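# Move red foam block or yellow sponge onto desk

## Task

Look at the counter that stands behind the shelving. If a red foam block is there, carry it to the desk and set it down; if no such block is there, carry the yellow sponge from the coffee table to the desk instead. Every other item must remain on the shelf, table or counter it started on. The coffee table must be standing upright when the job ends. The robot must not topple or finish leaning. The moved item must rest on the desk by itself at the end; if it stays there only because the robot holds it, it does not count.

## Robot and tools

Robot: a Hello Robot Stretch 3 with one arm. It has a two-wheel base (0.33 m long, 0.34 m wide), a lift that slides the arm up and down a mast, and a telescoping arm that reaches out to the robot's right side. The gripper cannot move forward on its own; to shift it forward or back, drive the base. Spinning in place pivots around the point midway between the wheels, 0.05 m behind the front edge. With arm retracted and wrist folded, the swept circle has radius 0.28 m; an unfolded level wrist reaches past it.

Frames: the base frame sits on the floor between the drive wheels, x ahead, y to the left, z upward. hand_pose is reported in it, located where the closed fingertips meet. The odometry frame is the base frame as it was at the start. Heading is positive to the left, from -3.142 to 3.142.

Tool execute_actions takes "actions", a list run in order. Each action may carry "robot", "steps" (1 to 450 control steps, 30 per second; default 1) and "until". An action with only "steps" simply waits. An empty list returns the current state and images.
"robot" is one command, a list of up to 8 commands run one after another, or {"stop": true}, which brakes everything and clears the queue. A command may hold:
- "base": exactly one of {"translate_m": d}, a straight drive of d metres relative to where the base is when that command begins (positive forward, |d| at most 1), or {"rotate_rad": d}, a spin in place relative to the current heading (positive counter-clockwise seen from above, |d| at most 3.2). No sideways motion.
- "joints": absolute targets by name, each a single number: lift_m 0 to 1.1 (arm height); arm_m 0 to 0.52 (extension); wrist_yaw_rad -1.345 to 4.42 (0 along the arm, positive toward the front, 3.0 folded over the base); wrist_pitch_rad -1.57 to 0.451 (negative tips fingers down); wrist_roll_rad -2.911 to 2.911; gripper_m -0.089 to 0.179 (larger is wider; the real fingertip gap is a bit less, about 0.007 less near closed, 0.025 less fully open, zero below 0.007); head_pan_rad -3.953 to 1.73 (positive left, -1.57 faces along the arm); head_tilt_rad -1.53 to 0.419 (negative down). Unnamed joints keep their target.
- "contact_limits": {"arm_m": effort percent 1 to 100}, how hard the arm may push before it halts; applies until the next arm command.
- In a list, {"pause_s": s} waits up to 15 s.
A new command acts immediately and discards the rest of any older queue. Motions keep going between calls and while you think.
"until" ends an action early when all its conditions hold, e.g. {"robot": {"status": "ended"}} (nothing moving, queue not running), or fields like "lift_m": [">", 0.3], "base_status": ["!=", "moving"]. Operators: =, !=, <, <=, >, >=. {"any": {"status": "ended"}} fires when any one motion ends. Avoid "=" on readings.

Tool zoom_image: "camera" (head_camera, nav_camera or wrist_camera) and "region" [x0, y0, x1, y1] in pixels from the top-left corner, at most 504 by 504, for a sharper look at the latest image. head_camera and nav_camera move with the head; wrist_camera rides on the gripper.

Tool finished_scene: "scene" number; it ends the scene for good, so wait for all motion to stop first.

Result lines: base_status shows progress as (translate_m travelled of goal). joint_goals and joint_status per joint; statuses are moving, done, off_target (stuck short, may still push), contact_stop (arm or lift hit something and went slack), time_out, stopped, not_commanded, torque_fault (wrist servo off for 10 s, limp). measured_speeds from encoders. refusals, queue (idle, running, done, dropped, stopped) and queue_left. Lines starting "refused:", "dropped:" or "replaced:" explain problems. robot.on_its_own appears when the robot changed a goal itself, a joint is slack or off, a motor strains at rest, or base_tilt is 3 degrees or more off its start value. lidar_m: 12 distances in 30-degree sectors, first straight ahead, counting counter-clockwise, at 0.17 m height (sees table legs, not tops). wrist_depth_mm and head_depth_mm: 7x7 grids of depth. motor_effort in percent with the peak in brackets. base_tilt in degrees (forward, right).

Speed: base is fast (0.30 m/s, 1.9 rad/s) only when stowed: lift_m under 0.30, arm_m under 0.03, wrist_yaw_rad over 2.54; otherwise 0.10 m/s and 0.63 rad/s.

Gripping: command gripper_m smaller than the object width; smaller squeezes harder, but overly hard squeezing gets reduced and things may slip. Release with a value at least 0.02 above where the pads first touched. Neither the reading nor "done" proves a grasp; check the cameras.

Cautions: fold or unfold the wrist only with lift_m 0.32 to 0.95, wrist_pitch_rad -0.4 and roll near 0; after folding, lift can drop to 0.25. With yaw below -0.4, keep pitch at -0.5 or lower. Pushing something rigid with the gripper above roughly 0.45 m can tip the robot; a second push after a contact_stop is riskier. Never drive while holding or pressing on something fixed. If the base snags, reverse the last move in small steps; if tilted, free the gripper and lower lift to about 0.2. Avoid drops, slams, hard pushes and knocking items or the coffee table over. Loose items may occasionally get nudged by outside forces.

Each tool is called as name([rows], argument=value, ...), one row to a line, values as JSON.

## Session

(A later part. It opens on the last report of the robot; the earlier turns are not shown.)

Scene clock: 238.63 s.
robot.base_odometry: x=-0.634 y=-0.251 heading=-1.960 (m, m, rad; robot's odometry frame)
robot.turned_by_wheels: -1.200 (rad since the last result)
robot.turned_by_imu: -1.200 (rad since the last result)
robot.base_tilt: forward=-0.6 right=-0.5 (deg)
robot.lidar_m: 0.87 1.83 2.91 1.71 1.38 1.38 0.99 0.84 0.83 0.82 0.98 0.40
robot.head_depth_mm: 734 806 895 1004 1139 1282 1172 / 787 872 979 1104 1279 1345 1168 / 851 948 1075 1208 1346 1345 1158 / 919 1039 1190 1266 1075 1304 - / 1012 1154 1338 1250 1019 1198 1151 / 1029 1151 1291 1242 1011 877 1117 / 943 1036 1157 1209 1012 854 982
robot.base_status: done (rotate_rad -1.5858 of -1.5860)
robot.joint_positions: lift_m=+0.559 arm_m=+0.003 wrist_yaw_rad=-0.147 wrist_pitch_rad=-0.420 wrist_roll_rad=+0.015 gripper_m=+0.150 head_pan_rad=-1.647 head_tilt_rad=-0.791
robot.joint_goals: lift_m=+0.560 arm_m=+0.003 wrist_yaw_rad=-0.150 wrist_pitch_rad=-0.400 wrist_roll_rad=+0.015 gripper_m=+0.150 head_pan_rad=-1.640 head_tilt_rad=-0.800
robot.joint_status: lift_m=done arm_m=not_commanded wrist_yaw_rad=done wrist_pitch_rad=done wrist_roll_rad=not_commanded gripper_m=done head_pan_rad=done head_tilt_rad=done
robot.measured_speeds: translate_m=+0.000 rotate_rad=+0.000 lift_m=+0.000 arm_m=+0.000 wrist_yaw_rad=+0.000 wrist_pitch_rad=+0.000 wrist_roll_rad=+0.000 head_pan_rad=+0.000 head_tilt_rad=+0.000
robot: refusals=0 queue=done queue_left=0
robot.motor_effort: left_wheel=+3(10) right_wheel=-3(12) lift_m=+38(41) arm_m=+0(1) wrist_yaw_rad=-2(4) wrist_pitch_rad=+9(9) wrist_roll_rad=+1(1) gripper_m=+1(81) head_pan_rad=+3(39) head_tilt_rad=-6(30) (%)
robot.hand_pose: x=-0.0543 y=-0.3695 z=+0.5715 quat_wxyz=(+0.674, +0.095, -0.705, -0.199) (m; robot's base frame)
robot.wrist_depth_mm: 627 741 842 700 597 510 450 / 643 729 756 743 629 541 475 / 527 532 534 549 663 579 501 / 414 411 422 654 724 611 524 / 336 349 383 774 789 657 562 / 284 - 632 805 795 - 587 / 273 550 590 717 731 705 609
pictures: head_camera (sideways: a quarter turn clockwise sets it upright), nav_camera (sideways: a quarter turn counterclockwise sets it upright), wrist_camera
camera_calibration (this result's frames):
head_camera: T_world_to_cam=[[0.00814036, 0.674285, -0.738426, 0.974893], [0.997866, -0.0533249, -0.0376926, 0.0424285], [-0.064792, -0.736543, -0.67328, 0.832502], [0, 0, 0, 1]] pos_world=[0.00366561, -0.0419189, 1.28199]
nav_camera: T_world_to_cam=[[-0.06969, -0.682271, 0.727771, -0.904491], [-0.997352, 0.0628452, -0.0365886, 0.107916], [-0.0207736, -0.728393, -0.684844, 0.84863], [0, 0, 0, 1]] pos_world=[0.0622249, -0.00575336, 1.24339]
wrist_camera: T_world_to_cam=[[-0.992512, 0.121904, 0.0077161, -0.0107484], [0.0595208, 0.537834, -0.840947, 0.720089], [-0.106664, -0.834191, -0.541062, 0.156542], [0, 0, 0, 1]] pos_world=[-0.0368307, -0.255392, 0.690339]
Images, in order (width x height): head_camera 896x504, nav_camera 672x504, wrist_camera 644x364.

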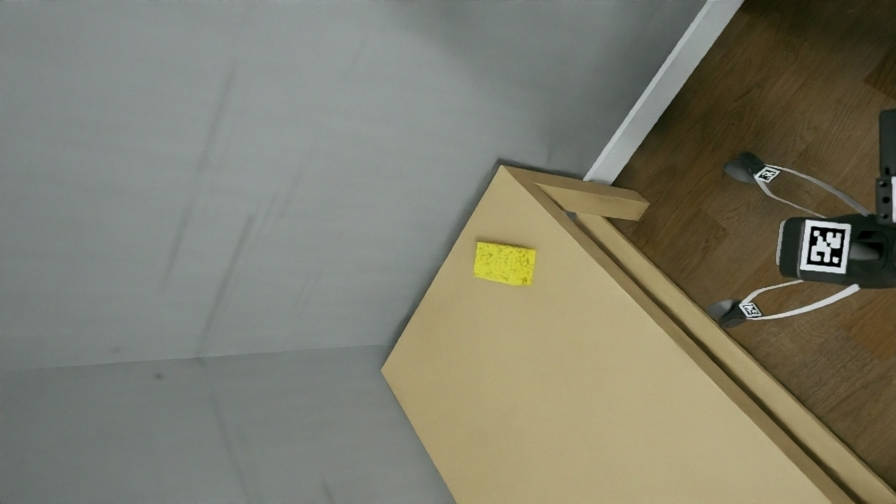

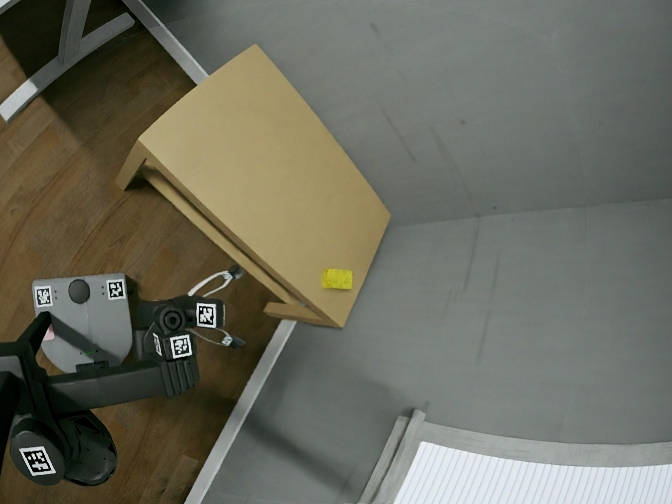

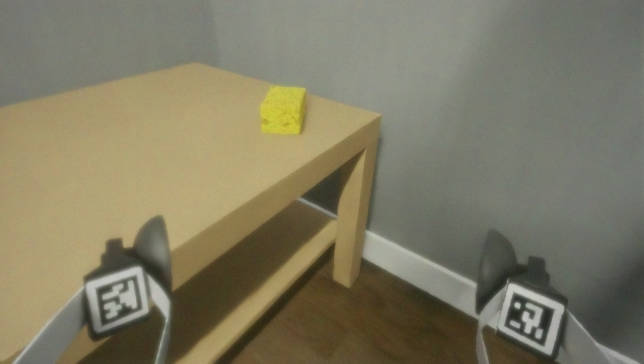

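execute_actions([
  {"robot": {"base": {"translate_m": 0.02}, "joints": {"wrist_yaw_rad": -0.19, "arm_m": 0.425, "lift_m": 0.535}}, "steps": 300, "until": {"robot": {"status": "ended"}}},
])

Scene clock: 268.47 s.
robot.base_odometry: x=-0.641 y=-0.270 heading=-1.960 (m, m, rad; robot's odometry frame)
robot.turned_by_wheels: +0.000 (rad since the last result)
robot.turned_by_imu: +0.001 (rad since the last result)
robot.base_tilt: forward=-0.6 right=-0.6 (deg)
robot.lidar_m: 0.85 1.80 2.90 1.71 1.40 1.40 1.01 0.85 0.85 0.82 0.96 0.38
robot.head_depth_mm: 746 820 907 1024 1171 1301 1170 / 799 887 996 1122 1299 1351 1165 / 864 966 1093 1233 1372 1324 1147 / 939 1057 1214 1320 1030 1307 1155 / 1027 1172 1359 1256 1019 1148 1148 / 1014 1126 1271 1241 1011 875 1104 / 924 1017 1135 1201 1007 852 784
robot.base_status: done (translate_m +0.0200 of +0.0200)
robot.joint_positions: lift_m=+0.536 arm_m=+0.425 wrist_yaw_rad=-0.188 wrist_pitch_rad=-0.420 wrist_roll_rad=+0.015 gripper_m=+0.150 head_pan_rad=-1.647 head_tilt_rad=-0.791
robot.joint_goals: lift_m=+0.535 arm_m=+0.425 wrist_yaw_rad=-0.190 wrist_pitch_rad=-0.400 wrist_roll_rad=+0.015 gripper_m=+0.150 head_pan_rad=-1.640 head_tilt_rad=-0.800
robot.joint_status: lift_m=done arm_m=done wrist_yaw_rad=done wrist_pitch_rad=done wrist_roll_rad=not_commanded gripper_m=done head_pan_rad=done head_tilt_rad=done
robot.measured_speeds: translate_m=+0.000 rotate_rad=+0.000 lift_m=+0.000 arm_m=+0.000 wrist_yaw_rad=+0.000 wrist_pitch_rad=+0.000 wrist_roll_rad=+0.000 head_pan_rad=+0.000 head_tilt_rad=+0.000
robot: refusals=0 queue=done queue_left=0
robot.motor_effort: left_wheel=+3(8) right_wheel=-3(8) lift_m=+13(37) arm_m=+4(6) wrist_yaw_rad=-2(0) wrist_pitch_rad=+9(8) wrist_roll_rad=+0(1) gripper_m=+0(0) head_pan_rad=+2(3) head_tilt_rad=-7(6) (%)
robot.hand_pose: x=-0.0635 y=-0.7898 z=+0.5478 quat_wxyz=(+0.669, +0.081, -0.707, -0.213) (m; robot's base frame)
robot.wrist_depth_mm: 410 487 435 359 306 267 238 / 430 517 480 389 330 281 250 / 439 477 520 418 355 304 263 / 366 372 376 444 378 323 279 / 300 314 309 313 373 344 295 / 255 - 258 209 265 - 317 / 219 219 219 181 230 239 329
pictures: head_camera (sideways: a quarter turn clockwise sets it upright), nav_camera (sideways: a quarter turn counterclockwise sets it upright), wrist_camera
camera_calibration (this result's frames):
head_camera: T_world_to_cam=[[0.00812799, 0.674285, -0.738426, 0.974893], [0.997867, -0.0533066, -0.0376926, 0.0424285], [-0.0647785, -0.736545, -0.67328, 0.832502], [0, 0, 0, 1]] pos_world=[0.00366638, -0.0419189, 1.28199]
nav_camera: T_world_to_cam=[[-0.0696775, -0.682272, 0.72777, -0.904491], [-0.997354, 0.0628269, -0.0365886, 0.107916], [-0.0207602, -0.728394, -0.684844, 0.84863], [0, 0, 0, 1]] pos_world=[0.062225, -0.00575233, 1.24339]
wrist_camera: T_world_to_cam=[[-0.986597, 0.162992, 0.00771626, 0.0644032], [0.0817915, 0.5349, -0.840947, 0.925858], [-0.141195, -0.829045, -0.541062, -0.206069], [0, 0, 0, 1]] pos_world=[-0.0412831, -0.676579, 0.666605]
Images, in order (width x height): head_camera 896x504, nav_camera 672x504, wrist_camera 644x364.

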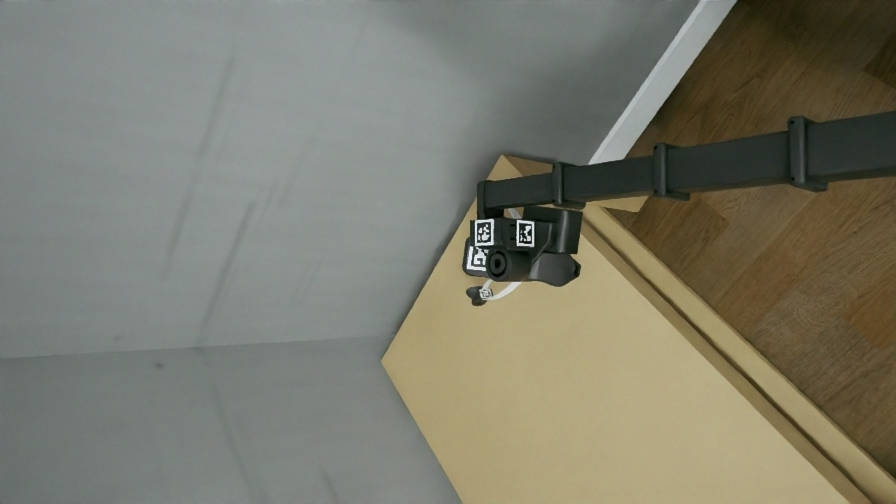

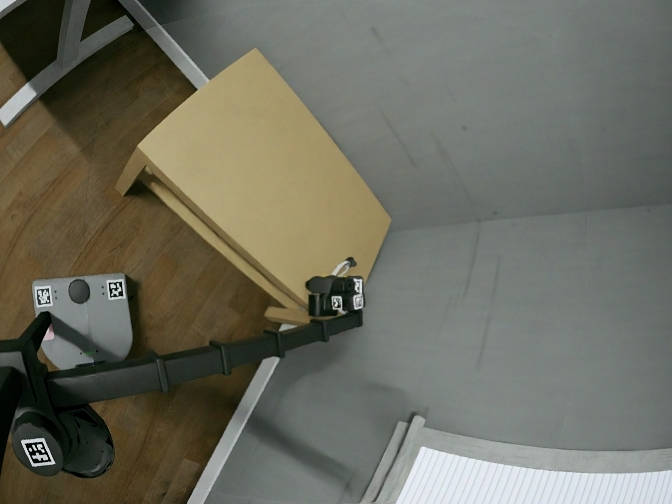

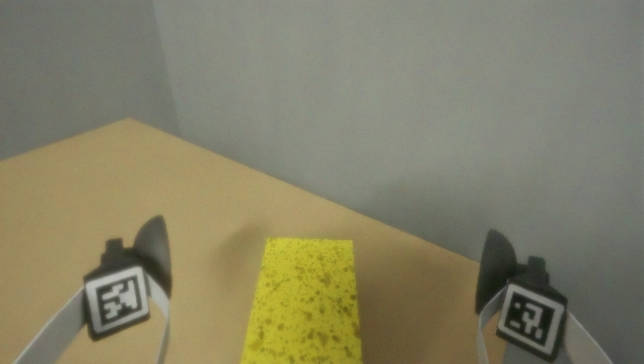

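execute_actions([
  {"robot": [{"joints": {"arm_m": 0.45, "lift_m": 0.467}}, {"joints": {"gripper_m": 0.02}}], "steps": 300, "until": {"robot": {"status": "ended"}}},
])

Scene clock: 288.40 s.
robot.base_odometry: x=-0.641 y=-0.270 heading=-1.960 (m, m, rad; robot's odometry frame)
robot.turned_by_wheels: +0.000 (rad since the last result)
robot.turned_by_imu: +0.001 (rad since the last result)
robot.base_tilt: forward=-0.7 right=-0.5 (deg)
robot.lidar_m: 0.85 1.80 2.90 1.71 1.40 1.40 1.01 0.85 0.85 0.82 0.96 0.38
robot.head_depth_mm: 748 820 910 1026 1166 1288 1168 / 802 884 993 1121 1304 1351 1164 / 866 966 1093 1231 1408 1369 1149 / 940 1054 1209 1290 1090 1305 1156 / 1026 1174 1365 1253 1018 1143 1153 / 1012 1128 1274 1240 1010 877 1104 / 923 1020 1137 1196 1009 853 785
robot.base_status: done (translate_m +0.0200 of +0.0200)
robot.joint_positions: lift_m=+0.468 arm_m=+0.450 wrist_yaw_rad=-0.188 wrist_pitch_rad=-0.411 wrist_roll_rad=+0.015 gripper_m=+0.021 head_pan_rad=-1.647 head_tilt_rad=-0.791
robot.joint_goals: lift_m=+0.467 arm_m=+0.450 wrist_yaw_rad=-0.190 wrist_pitch_rad=-0.400 wrist_roll_rad=+0.015 gripper_m=+0.020 head_pan_rad=-1.640 head_tilt_rad=-0.800
robot.joint_status: lift_m=done arm_m=done wrist_yaw_rad=done wrist_pitch_rad=done wrist_roll_rad=not_commanded gripper_m=done head_pan_rad=done head_tilt_rad=done
robot.measured_speeds: translate_m=+0.000 rotate_rad=+0.000 lift_m=+0.000 arm_m=+0.000 wrist_yaw_rad=+0.000 wrist_pitch_rad=+0.000 wrist_roll_rad=+0.000 head_pan_rad=+0.000 head_tilt_rad=+0.000
robot: refusals=0 queue=done queue_left=0
robot.motor_effort: left_wheel=+4(4) right_wheel=-6(5) lift_m=+13(12) arm_m=+4(3) wrist_yaw_rad=-1(2) wrist_pitch_rad=+5(9) wrist_roll_rad=+1(0) gripper_m=-16(92) head_pan_rad=+3(3) head_tilt_rad=-6(6) (%)
robot.hand_pose: x=-0.0637 y=-0.8160 z=+0.4818 quat_wxyz=(+0.670, +0.077, -0.707, -0.210) (m; robot's base frame)
robot.wrist_depth_mm: 397 466 409 341 289 252 224 / 408 490 446 365 309 267 236 / 334 337 345 393 330 284 250 / 257 263 266 186 332 303 261 / 209 213 217 151 222 224 273 / 178 180 125 127 129 188 286 / 153 155 148 109 114 162 305
pictures: head_camera (sideways: a quarter turn clockwise sets it upright), nav_camera (sideways: a quarter turn counterclockwise sets it upright), wrist_camera
camera_calibration (this result's frames):
head_camera: T_world_to_cam=[[0.00812791, 0.674285, -0.738426, 0.974893], [0.997867, -0.0533064, -0.0376926, 0.0424285], [-0.0647784, -0.736545, -0.67328, 0.832502], [0, 0, 0, 1]] pos_world=[0.00366638, -0.0419189, 1.28199]
nav_camera: T_world_to_cam=[[-0.0696774, -0.682272, 0.72777, -0.904491], [-0.997354, 0.0628268, -0.0365886, 0.107916], [-0.0207601, -0.728394, -0.684844, 0.84863], [0, 0, 0, 1]] pos_world=[0.062225, -0.00575232, 1.24339]
wrist_camera: T_world_to_cam=[[-0.986585, 0.163053, 0.00794602, 0.0689005], [0.0803159, 0.527192, -0.845942, 0.880453], [-0.142123, -0.833956, -0.533215, -0.27129], [0, 0, 0, 1]] pos_world=[-0.0412946, -0.701646, 0.599609]
Images, in order (width x height): head_camera 896x504, nav_camera 672x504, wrist_camera 644x364.

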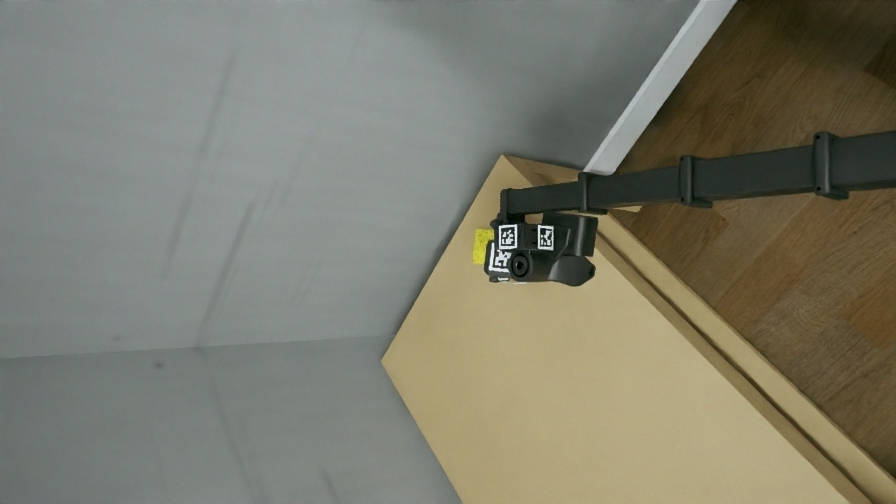

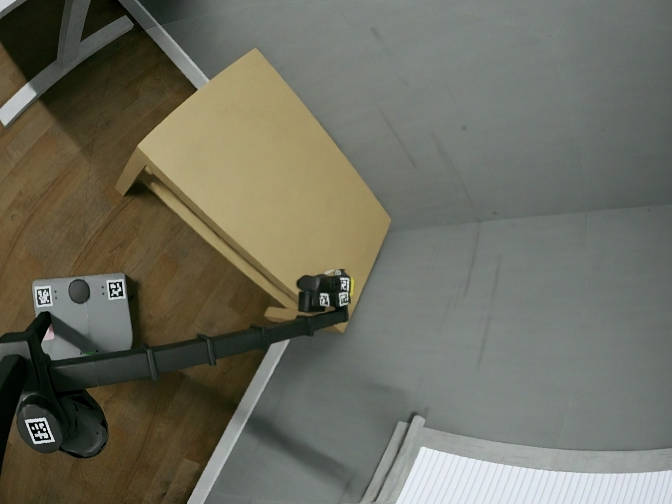

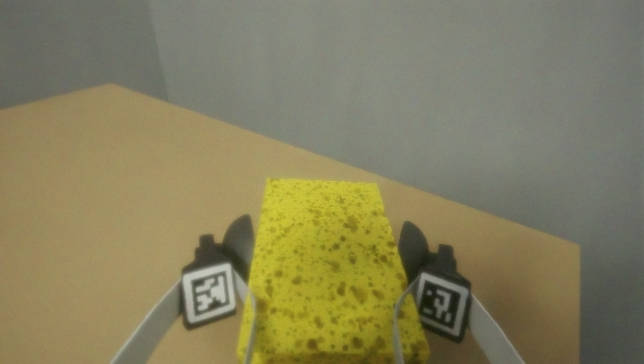

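execute_actions([
  {"robot": {"joints": {"lift_m": 0.82}}, "steps": 100, "until": {"robot": {"lift_m": [">", 0.49]}}},
  {"robot": {"joints": {"arm_m": 0.2, "wrist_yaw_rad": 0.0, "head_tilt_rad": -0.65}}, "steps": 100, "until": {"robot": {"lift_m": [">", 0.53]}}},
  {"robot": {"base": {"rotate_rad": 1.99}}, "steps": 300, "until": {"robot": {"status": "ended"}}},
])

Scene clock: 308.87 s.
robot.base_odometry: x=-0.641 y=-0.270 heading=+0.030 (m, m, rad; robot's odometry frame)
robot.turned_by_wheels: +1.990 (rad since the last result)
robot.turned_by_imu: +1.998 (rad since the last result)
robot.base_tilt: forward=-0.7 right=-0.5 (deg)
robot.lidar_m: 1.46 1.40 1.09 0.86 0.85 0.82 0.97 0.38 0.87 0.85 2.89 1.94
robot.head_depth_mm: 1159 1226 1289 1059 1453 1433 - / 1327 1408 1418 1046 - - 1231 / 1547 1675 1492 1056 - 1369 1230 / 1865 1987 1467 1030 - 1380 1223 / 2337 2428 1448 1015 837 1445 1217 / 2516 2729 1420 1094 1709 1431 1212 / 2408 2633 1699 2192 1746 1428 1203
robot.base_status: done (rotate_rad +1.9899 of +1.9900)
robot.joint_positions: lift_m=+0.819 arm_m=+0.200 wrist_yaw_rad=-0.001 wrist_pitch_rad=-0.417 wrist_roll_rad=+0.015 gripper_m=+0.021 head_pan_rad=-1.647 head_tilt_rad=-0.655
robot.joint_goals: lift_m=+0.820 arm_m=+0.200 wrist_yaw_rad=+0.000 wrist_pitch_rad=-0.400 wrist_roll_rad=+0.015 gripper_m=+0.020 head_pan_rad=-1.640 head_tilt_rad=-0.650
robot.joint_status: lift_m=done arm_m=done wrist_yaw_rad=done wrist_pitch_rad=done wrist_roll_rad=not_commanded gripper_m=done head_pan_rad=done head_tilt_rad=done
robot.measured_speeds: translate_m=+0.000 rotate_rad=+0.000 lift_m=+0.000 arm_m=+0.000 wrist_yaw_rad=+0.000 wrist_pitch_rad=+0.000 wrist_roll_rad=+0.000 head_pan_rad=+0.000 head_tilt_rad=+0.000
robot: refusals=0 queue=done queue_left=0
robot.motor_effort: left_wheel=-2(7) right_wheel=+3(11) lift_m=+39(40) arm_m=-2(2) wrist_yaw_rad=+1(4) wrist_pitch_rad=+7(7) wrist_roll_rad=+1(1) gripper_m=-17(18) head_pan_rad=+3(4) head_tilt_rad=+2(20) (%)
robot.hand_pose: x=-0.0218 y=-0.5698 z=+0.8323 quat_wxyz=(+0.687, +0.145, -0.697, -0.148) (m; robot's base frame)
robot.wrist_depth_mm: - - - - - 804 625 / - - 738 762 778 762 656 / - - 521 538 543 561 572 / - - 401 183 419 428 434 / - - 344 151 341 350 642 / - - 128 129 133 917 712 / 958 944 245 112 118 923 741
pictures: head_camera (sideways: a quarter turn clockwise sets it upright), nav_camera (sideways: a quarter turn counterclockwise sets it upright), wrist_camera
camera_calibration (this result's frames):
head_camera: T_world_to_cam=[[0.0000752333, 0.56891, -0.8224, 1.0844], [0.997466, -0.0585559, -0.0404158, 0.0459831], [-0.0711493, -0.820313, -0.567472, 0.6949], [0, 0, 0, 1]] pos_world=[0.00349347, -0.0441994, 1.28801]
nav_camera: T_world_to_cam=[[-0.061725, -0.578215, 0.813546, -1.01635], [-0.997721, 0.0580054, -0.0344723, 0.105169], [-0.0272577, -0.81382, -0.580478, 0.712908], [0, 0, 0, 1]] pos_world=[0.0616274, -0.0135887, 1.2443]
wrist_camera: T_world_to_cam=[[-0.999695, -0.023277, 0.00819926, -0.0394125], [-0.0194312, 0.537588, -0.842984, 1.04508], [0.0152143, -0.842886, -0.537876, 0.129103], [0, 0, 0, 1]] pos_world=[-0.0210576, -0.453919, 0.950748]
Images, in order (width x height): head_camera 896x504, nav_camera 672x504, wrist_camera 644x364.

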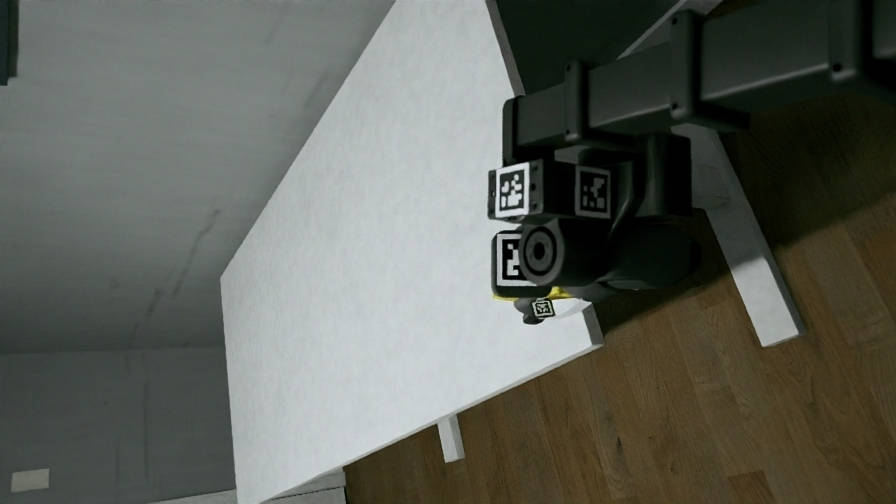

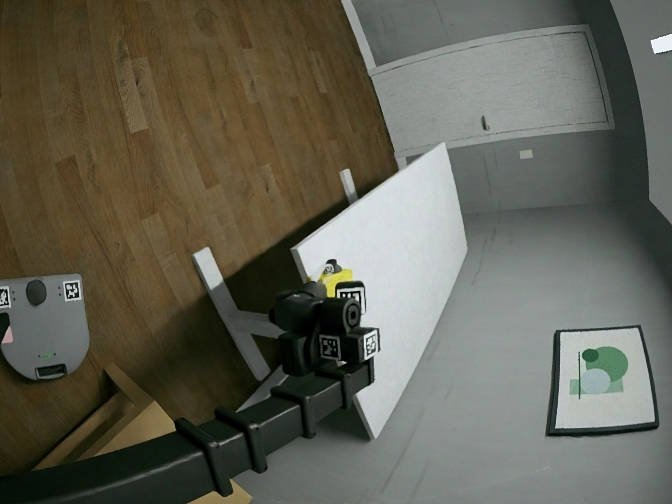

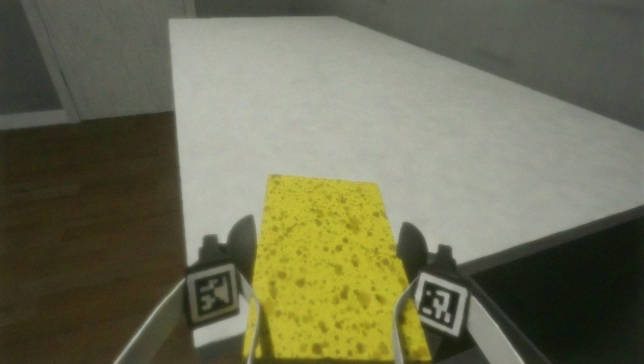

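execute_actions([
  {"robot": {"joints": {"arm_m": 0.48, "lift_m": 0.77}}, "steps": 300, "until": {"robot": {"status": "ended"}}},
])

Scene clock: 322.03 s.
robot.base_odometry: x=-0.641 y=-0.270 heading=+0.030 (m, m, rad; robot's odometry frame)
robot.turned_by_wheels: +0.000 (rad since the last result)
robot.turned_by_imu: +0.001 (rad since the last result)
robot.base_tilt: forward=-0.6 right=-0.4 (deg)
robot.lidar_m: 1.46 1.40 1.10 0.86 0.85 0.82 0.98 0.38 0.87 0.85 2.89 1.94
robot.head_depth_mm: 1162 1220 1284 1055 1466 1478 - / 1332 1407 1412 1045 1631 - - / 1553 1671 1489 - 1176 1354 1225 / 1864 1978 1474 - 1631 1454 1222 / 2341 2442 1444 1008 835 1449 1216 / 2524 2739 1422 1091 1708 1438 1210 / 2421 2632 1695 2211 1748 1427 1203
robot.base_status: done (rotate_rad +1.9899 of +1.9900)
robot.joint_positions: lift_m=+0.771 arm_m=+0.480 wrist_yaw_rad=-0.001 wrist_pitch_rad=-0.417 wrist_roll_rad=+0.015 gripper_m=+0.021 head_pan_rad=-1.647 head_tilt_rad=-0.655
robot.joint_goals: lift_m=+0.770 arm_m=+0.480 wrist_yaw_rad=+0.000 wrist_pitch_rad=-0.400 wrist_roll_rad=+0.015 gripper_m=+0.020 head_pan_rad=-1.640 head_tilt_rad=-0.650
robot.joint_status: lift_m=done arm_m=done wrist_yaw_rad=done wrist_pitch_rad=done wrist_roll_rad=not_commanded gripper_m=done head_pan_rad=done head_tilt_rad=done
robot.measured_speeds: translate_m=+0.000 rotate_rad=+0.000 lift_m=+0.000 arm_m=+0.000 wrist_yaw_rad=+0.000 wrist_pitch_rad=+0.000 wrist_roll_rad=+0.000 head_pan_rad=+0.000 head_tilt_rad=+0.000
robot: refusals=0 queue=done queue_left=0
robot.motor_effort: left_wheel=-2(2) right_wheel=+4(3) lift_m=+13(38) arm_m=+4(4) wrist_yaw_rad=+1(1) wrist_pitch_rad=+7(7) wrist_roll_rad=+0(1) gripper_m=-17(17) head_pan_rad=+3(3) head_tilt_rad=+3(2) (%)
robot.hand_pose: x=-0.0218 y=-0.8492 z=+0.7835 quat_wxyz=(+0.687, +0.145, -0.697, -0.148) (m; robot's base frame)
robot.wrist_depth_mm: - - - - 906 691 541 / - 563 580 595 612 646 551 / - 404 414 420 428 443 449 / 339 313 317 184 328 333 341 / 260 256 267 151 267 272 273 / 214 217 128 129 133 227 229 / 186 187 184 112 117 194 197
pictures: head_camera (sideways: a quarter turn clockwise sets it upright), nav_camera (sideways: a quarter turn counterclockwise sets it upright), wrist_camera
camera_calibration (this result's frames):
head_camera: T_world_to_cam=[[0.0000742998, 0.568895, -0.82241, 1.08442], [0.997466, -0.0585569, -0.0404161, 0.0459835], [-0.0711503, -0.820323, -0.567457, 0.694881], [0, 0, 0, 1]] pos_world=[0.00349344, -0.0441996, 1.28801]
nav_camera: T_world_to_cam=[[-0.0617241, -0.5782, 0.813557, -1.01636], [-0.997721, 0.0580051, -0.0344719, 0.105168], [-0.0272587, -0.81383, -0.580463, 0.712888], [0, 0, 0, 1]] pos_world=[0.0616273, -0.0135897, 1.2443]
wrist_camera: T_world_to_cam=[[-0.999695, -0.0232818, 0.00818374, -0.0455083], [-0.0194302, 0.538115, -0.842647, 1.15428], [0.0152146, -0.84255, -0.538404, -0.132041], [0, 0, 0, 1]] pos_world=[-0.0210577, -0.733444, 0.901928]
Images, in order (width x height): head_camera 896x504, nav_camera 672x504, wrist_camera 644x364.

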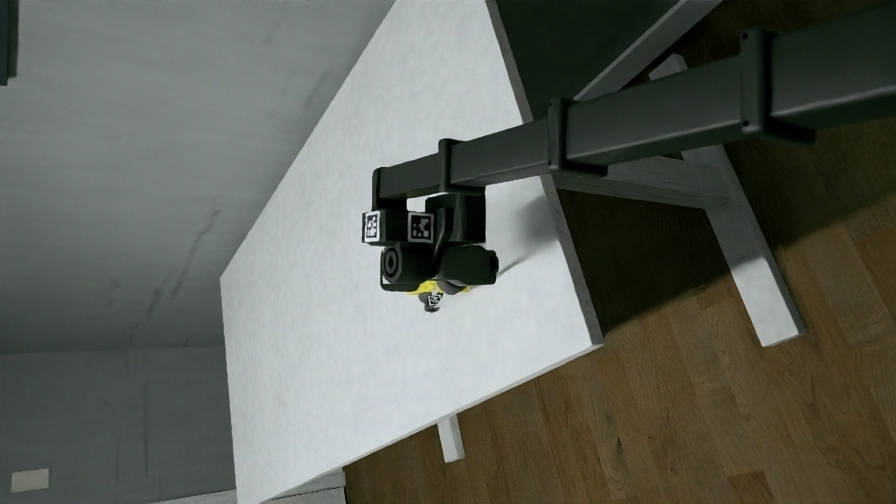

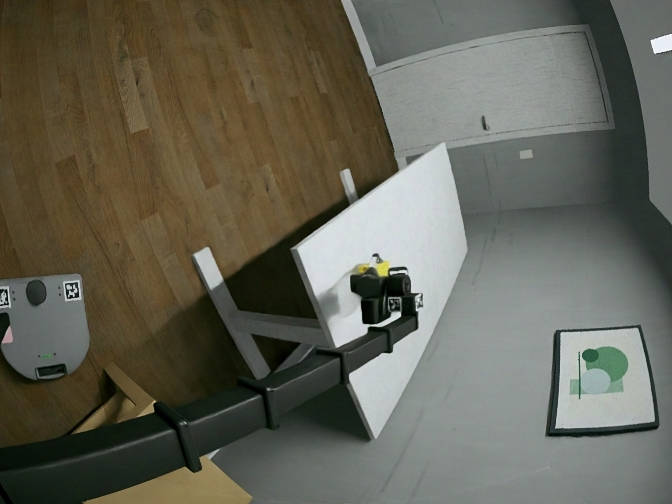

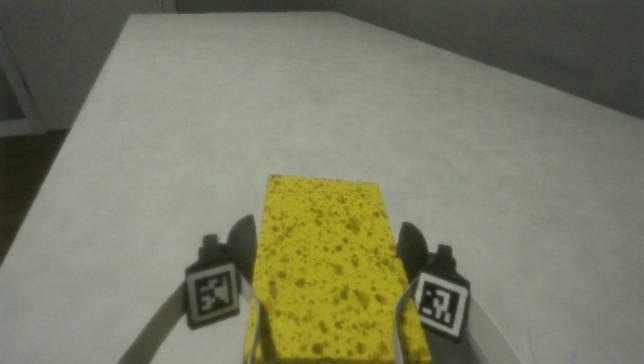

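execute_actions([
  {"robot": [{"joints": {"lift_m": 0.745}}, {"joints": {"gripper_m": 0.13}}, {"joints": {"lift_m": 0.81}}], "steps": 300, "until": {"robot": {"status": "ended"}}},
])

Scene clock: 329.80 s.
robot.base_odometry: x=-0.641 y=-0.270 heading=+0.030 (m, m, rad; robot's odometry frame)
robot.turned_by_wheels: +0.000 (rad since the last result)
robot.turned_by_imu: +0.001 (rad since the last result)
robot.base_tilt: forward=-0.6 right=-0.6 (deg)
robot.lidar_m: 1.46 1.40 1.09 0.86 0.85 0.82 0.97 0.38 0.87 0.85 2.90 1.94
robot.head_depth_mm: 1158 1226 1277 1057 1465 1474 - / 1324 1409 1422 1066 - - 1205 / 1549 1671 1581 948 1172 1352 1232 / 1866 1972 1558 937 1615 1443 1224 / 2331 2450 1448 983 839 1440 1214 / 2553 2752 1426 1094 1731 1436 1210 / 2420 2615 1707 2204 1741 1430 1211
robot.base_status: done (rotate_rad +1.9899 of +1.9900)
robot.joint_positions: lift_m=+0.809 arm_m=+0.480 wrist_yaw_rad=-0.001 wrist_pitch_rad=-0.417 wrist_roll_rad=+0.015 gripper_m=+0.130 head_pan_rad=-1.647 head_tilt_rad=-0.655
robot.joint_goals: lift_m=+0.810 arm_m=+0.480 wrist_yaw_rad=+0.000 wrist_pitch_rad=-0.400 wrist_roll_rad=+0.015 gripper_m=+0.130 head_pan_rad=-1.640 head_tilt_rad=-0.650
robot.joint_status: lift_m=done arm_m=done wrist_yaw_rad=done wrist_pitch_rad=done wrist_roll_rad=not_commanded gripper_m=done head_pan_rad=done head_tilt_rad=done
robot.measured_speeds: translate_m=+0.000 rotate_rad=+0.000 lift_m=+0.000 arm_m=+0.000 wrist_yaw_rad=+0.000 wrist_pitch_rad=+0.000 wrist_roll_rad=+0.000 head_pan_rad=+0.000 head_tilt_rad=+0.000
robot: refusals=0 queue=done queue_left=0
robot.motor_effort: left_wheel=-2(2) right_wheel=+4(4) lift_m=+39(42) arm_m=+4(4) wrist_yaw_rad=+1(1) wrist_pitch_rad=+7(7) wrist_roll_rad=+1(1) gripper_m=+0(81) head_pan_rad=+3(2) head_tilt_rad=+2(2) (%)
robot.hand_pose: x=-0.0218 y=-0.8492 z=+0.8222 quat_wxyz=(+0.687, +0.145, -0.697, -0.148) (m; robot's base frame)
robot.wrist_depth_mm: - - - - 962 687 545 / - 727 705 724 762 689 558 / - 491 493 506 525 532 531 / - 378 385 392 399 408 416 / - 321 315 319 324 335 332 / 269 - 264 216 271 - 278 / 230 222 225 184 234 230 239
pictures: head_camera (sideways: a quarter turn clockwise sets it upright), nav_camera (sideways: a quarter turn counterclockwise sets it upright), wrist_camera
camera_calibration (this result's frames):
head_camera: T_world_to_cam=[[0.0000742998, 0.568895, -0.82241, 1.08442], [0.997466, -0.0585569, -0.0404161, 0.0459835], [-0.0711503, -0.820323, -0.567457, 0.694881], [0, 0, 0, 1]] pos_world=[0.00349344, -0.0441996, 1.28801]
nav_camera: T_world_to_cam=[[-0.0617241, -0.5782, 0.813557, -1.01636], [-0.997721, 0.0580051, -0.0344719, 0.105168], [-0.0272587, -0.81383, -0.580463, 0.712888], [0, 0, 0, 1]] pos_world=[0.0616273, -0.0135897, 1.2443]
wrist_camera: T_world_to_cam=[[-0.999695, -0.0232806, 0.00818404, -0.045825], [-0.0194298, 0.538116, -0.842647, 1.18693], [0.0152134, -0.84255, -0.538404, -0.111179], [0, 0, 0, 1]] pos_world=[-0.0210578, -0.733444, 0.940677]
Images, in order (width x height): head_camera 896x504, nav_camera 672x504, wrist_camera 644x364.

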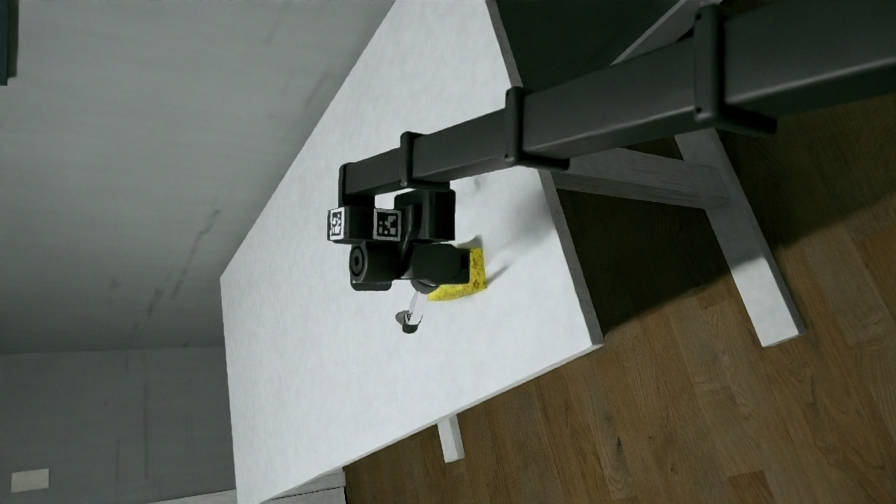

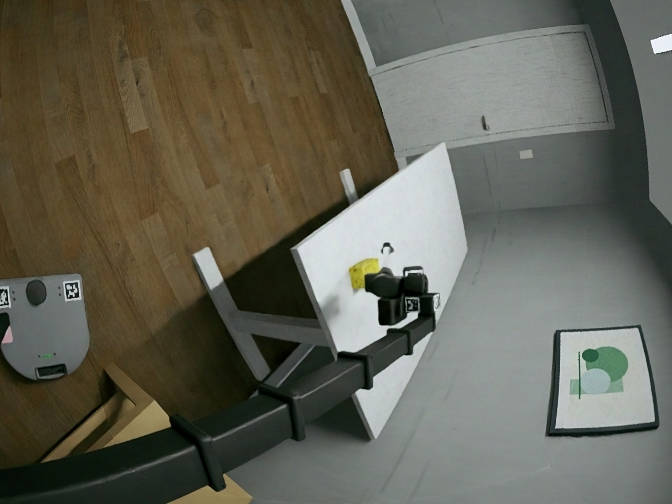

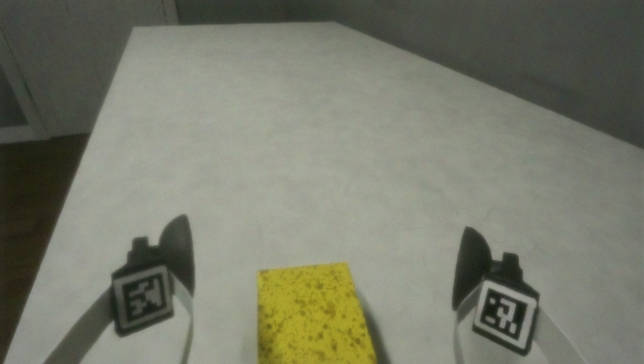

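The sponge is resting on the desk and the gripper is clear of it.

finished_scene(scene=2)

The scene is finished: the task was done.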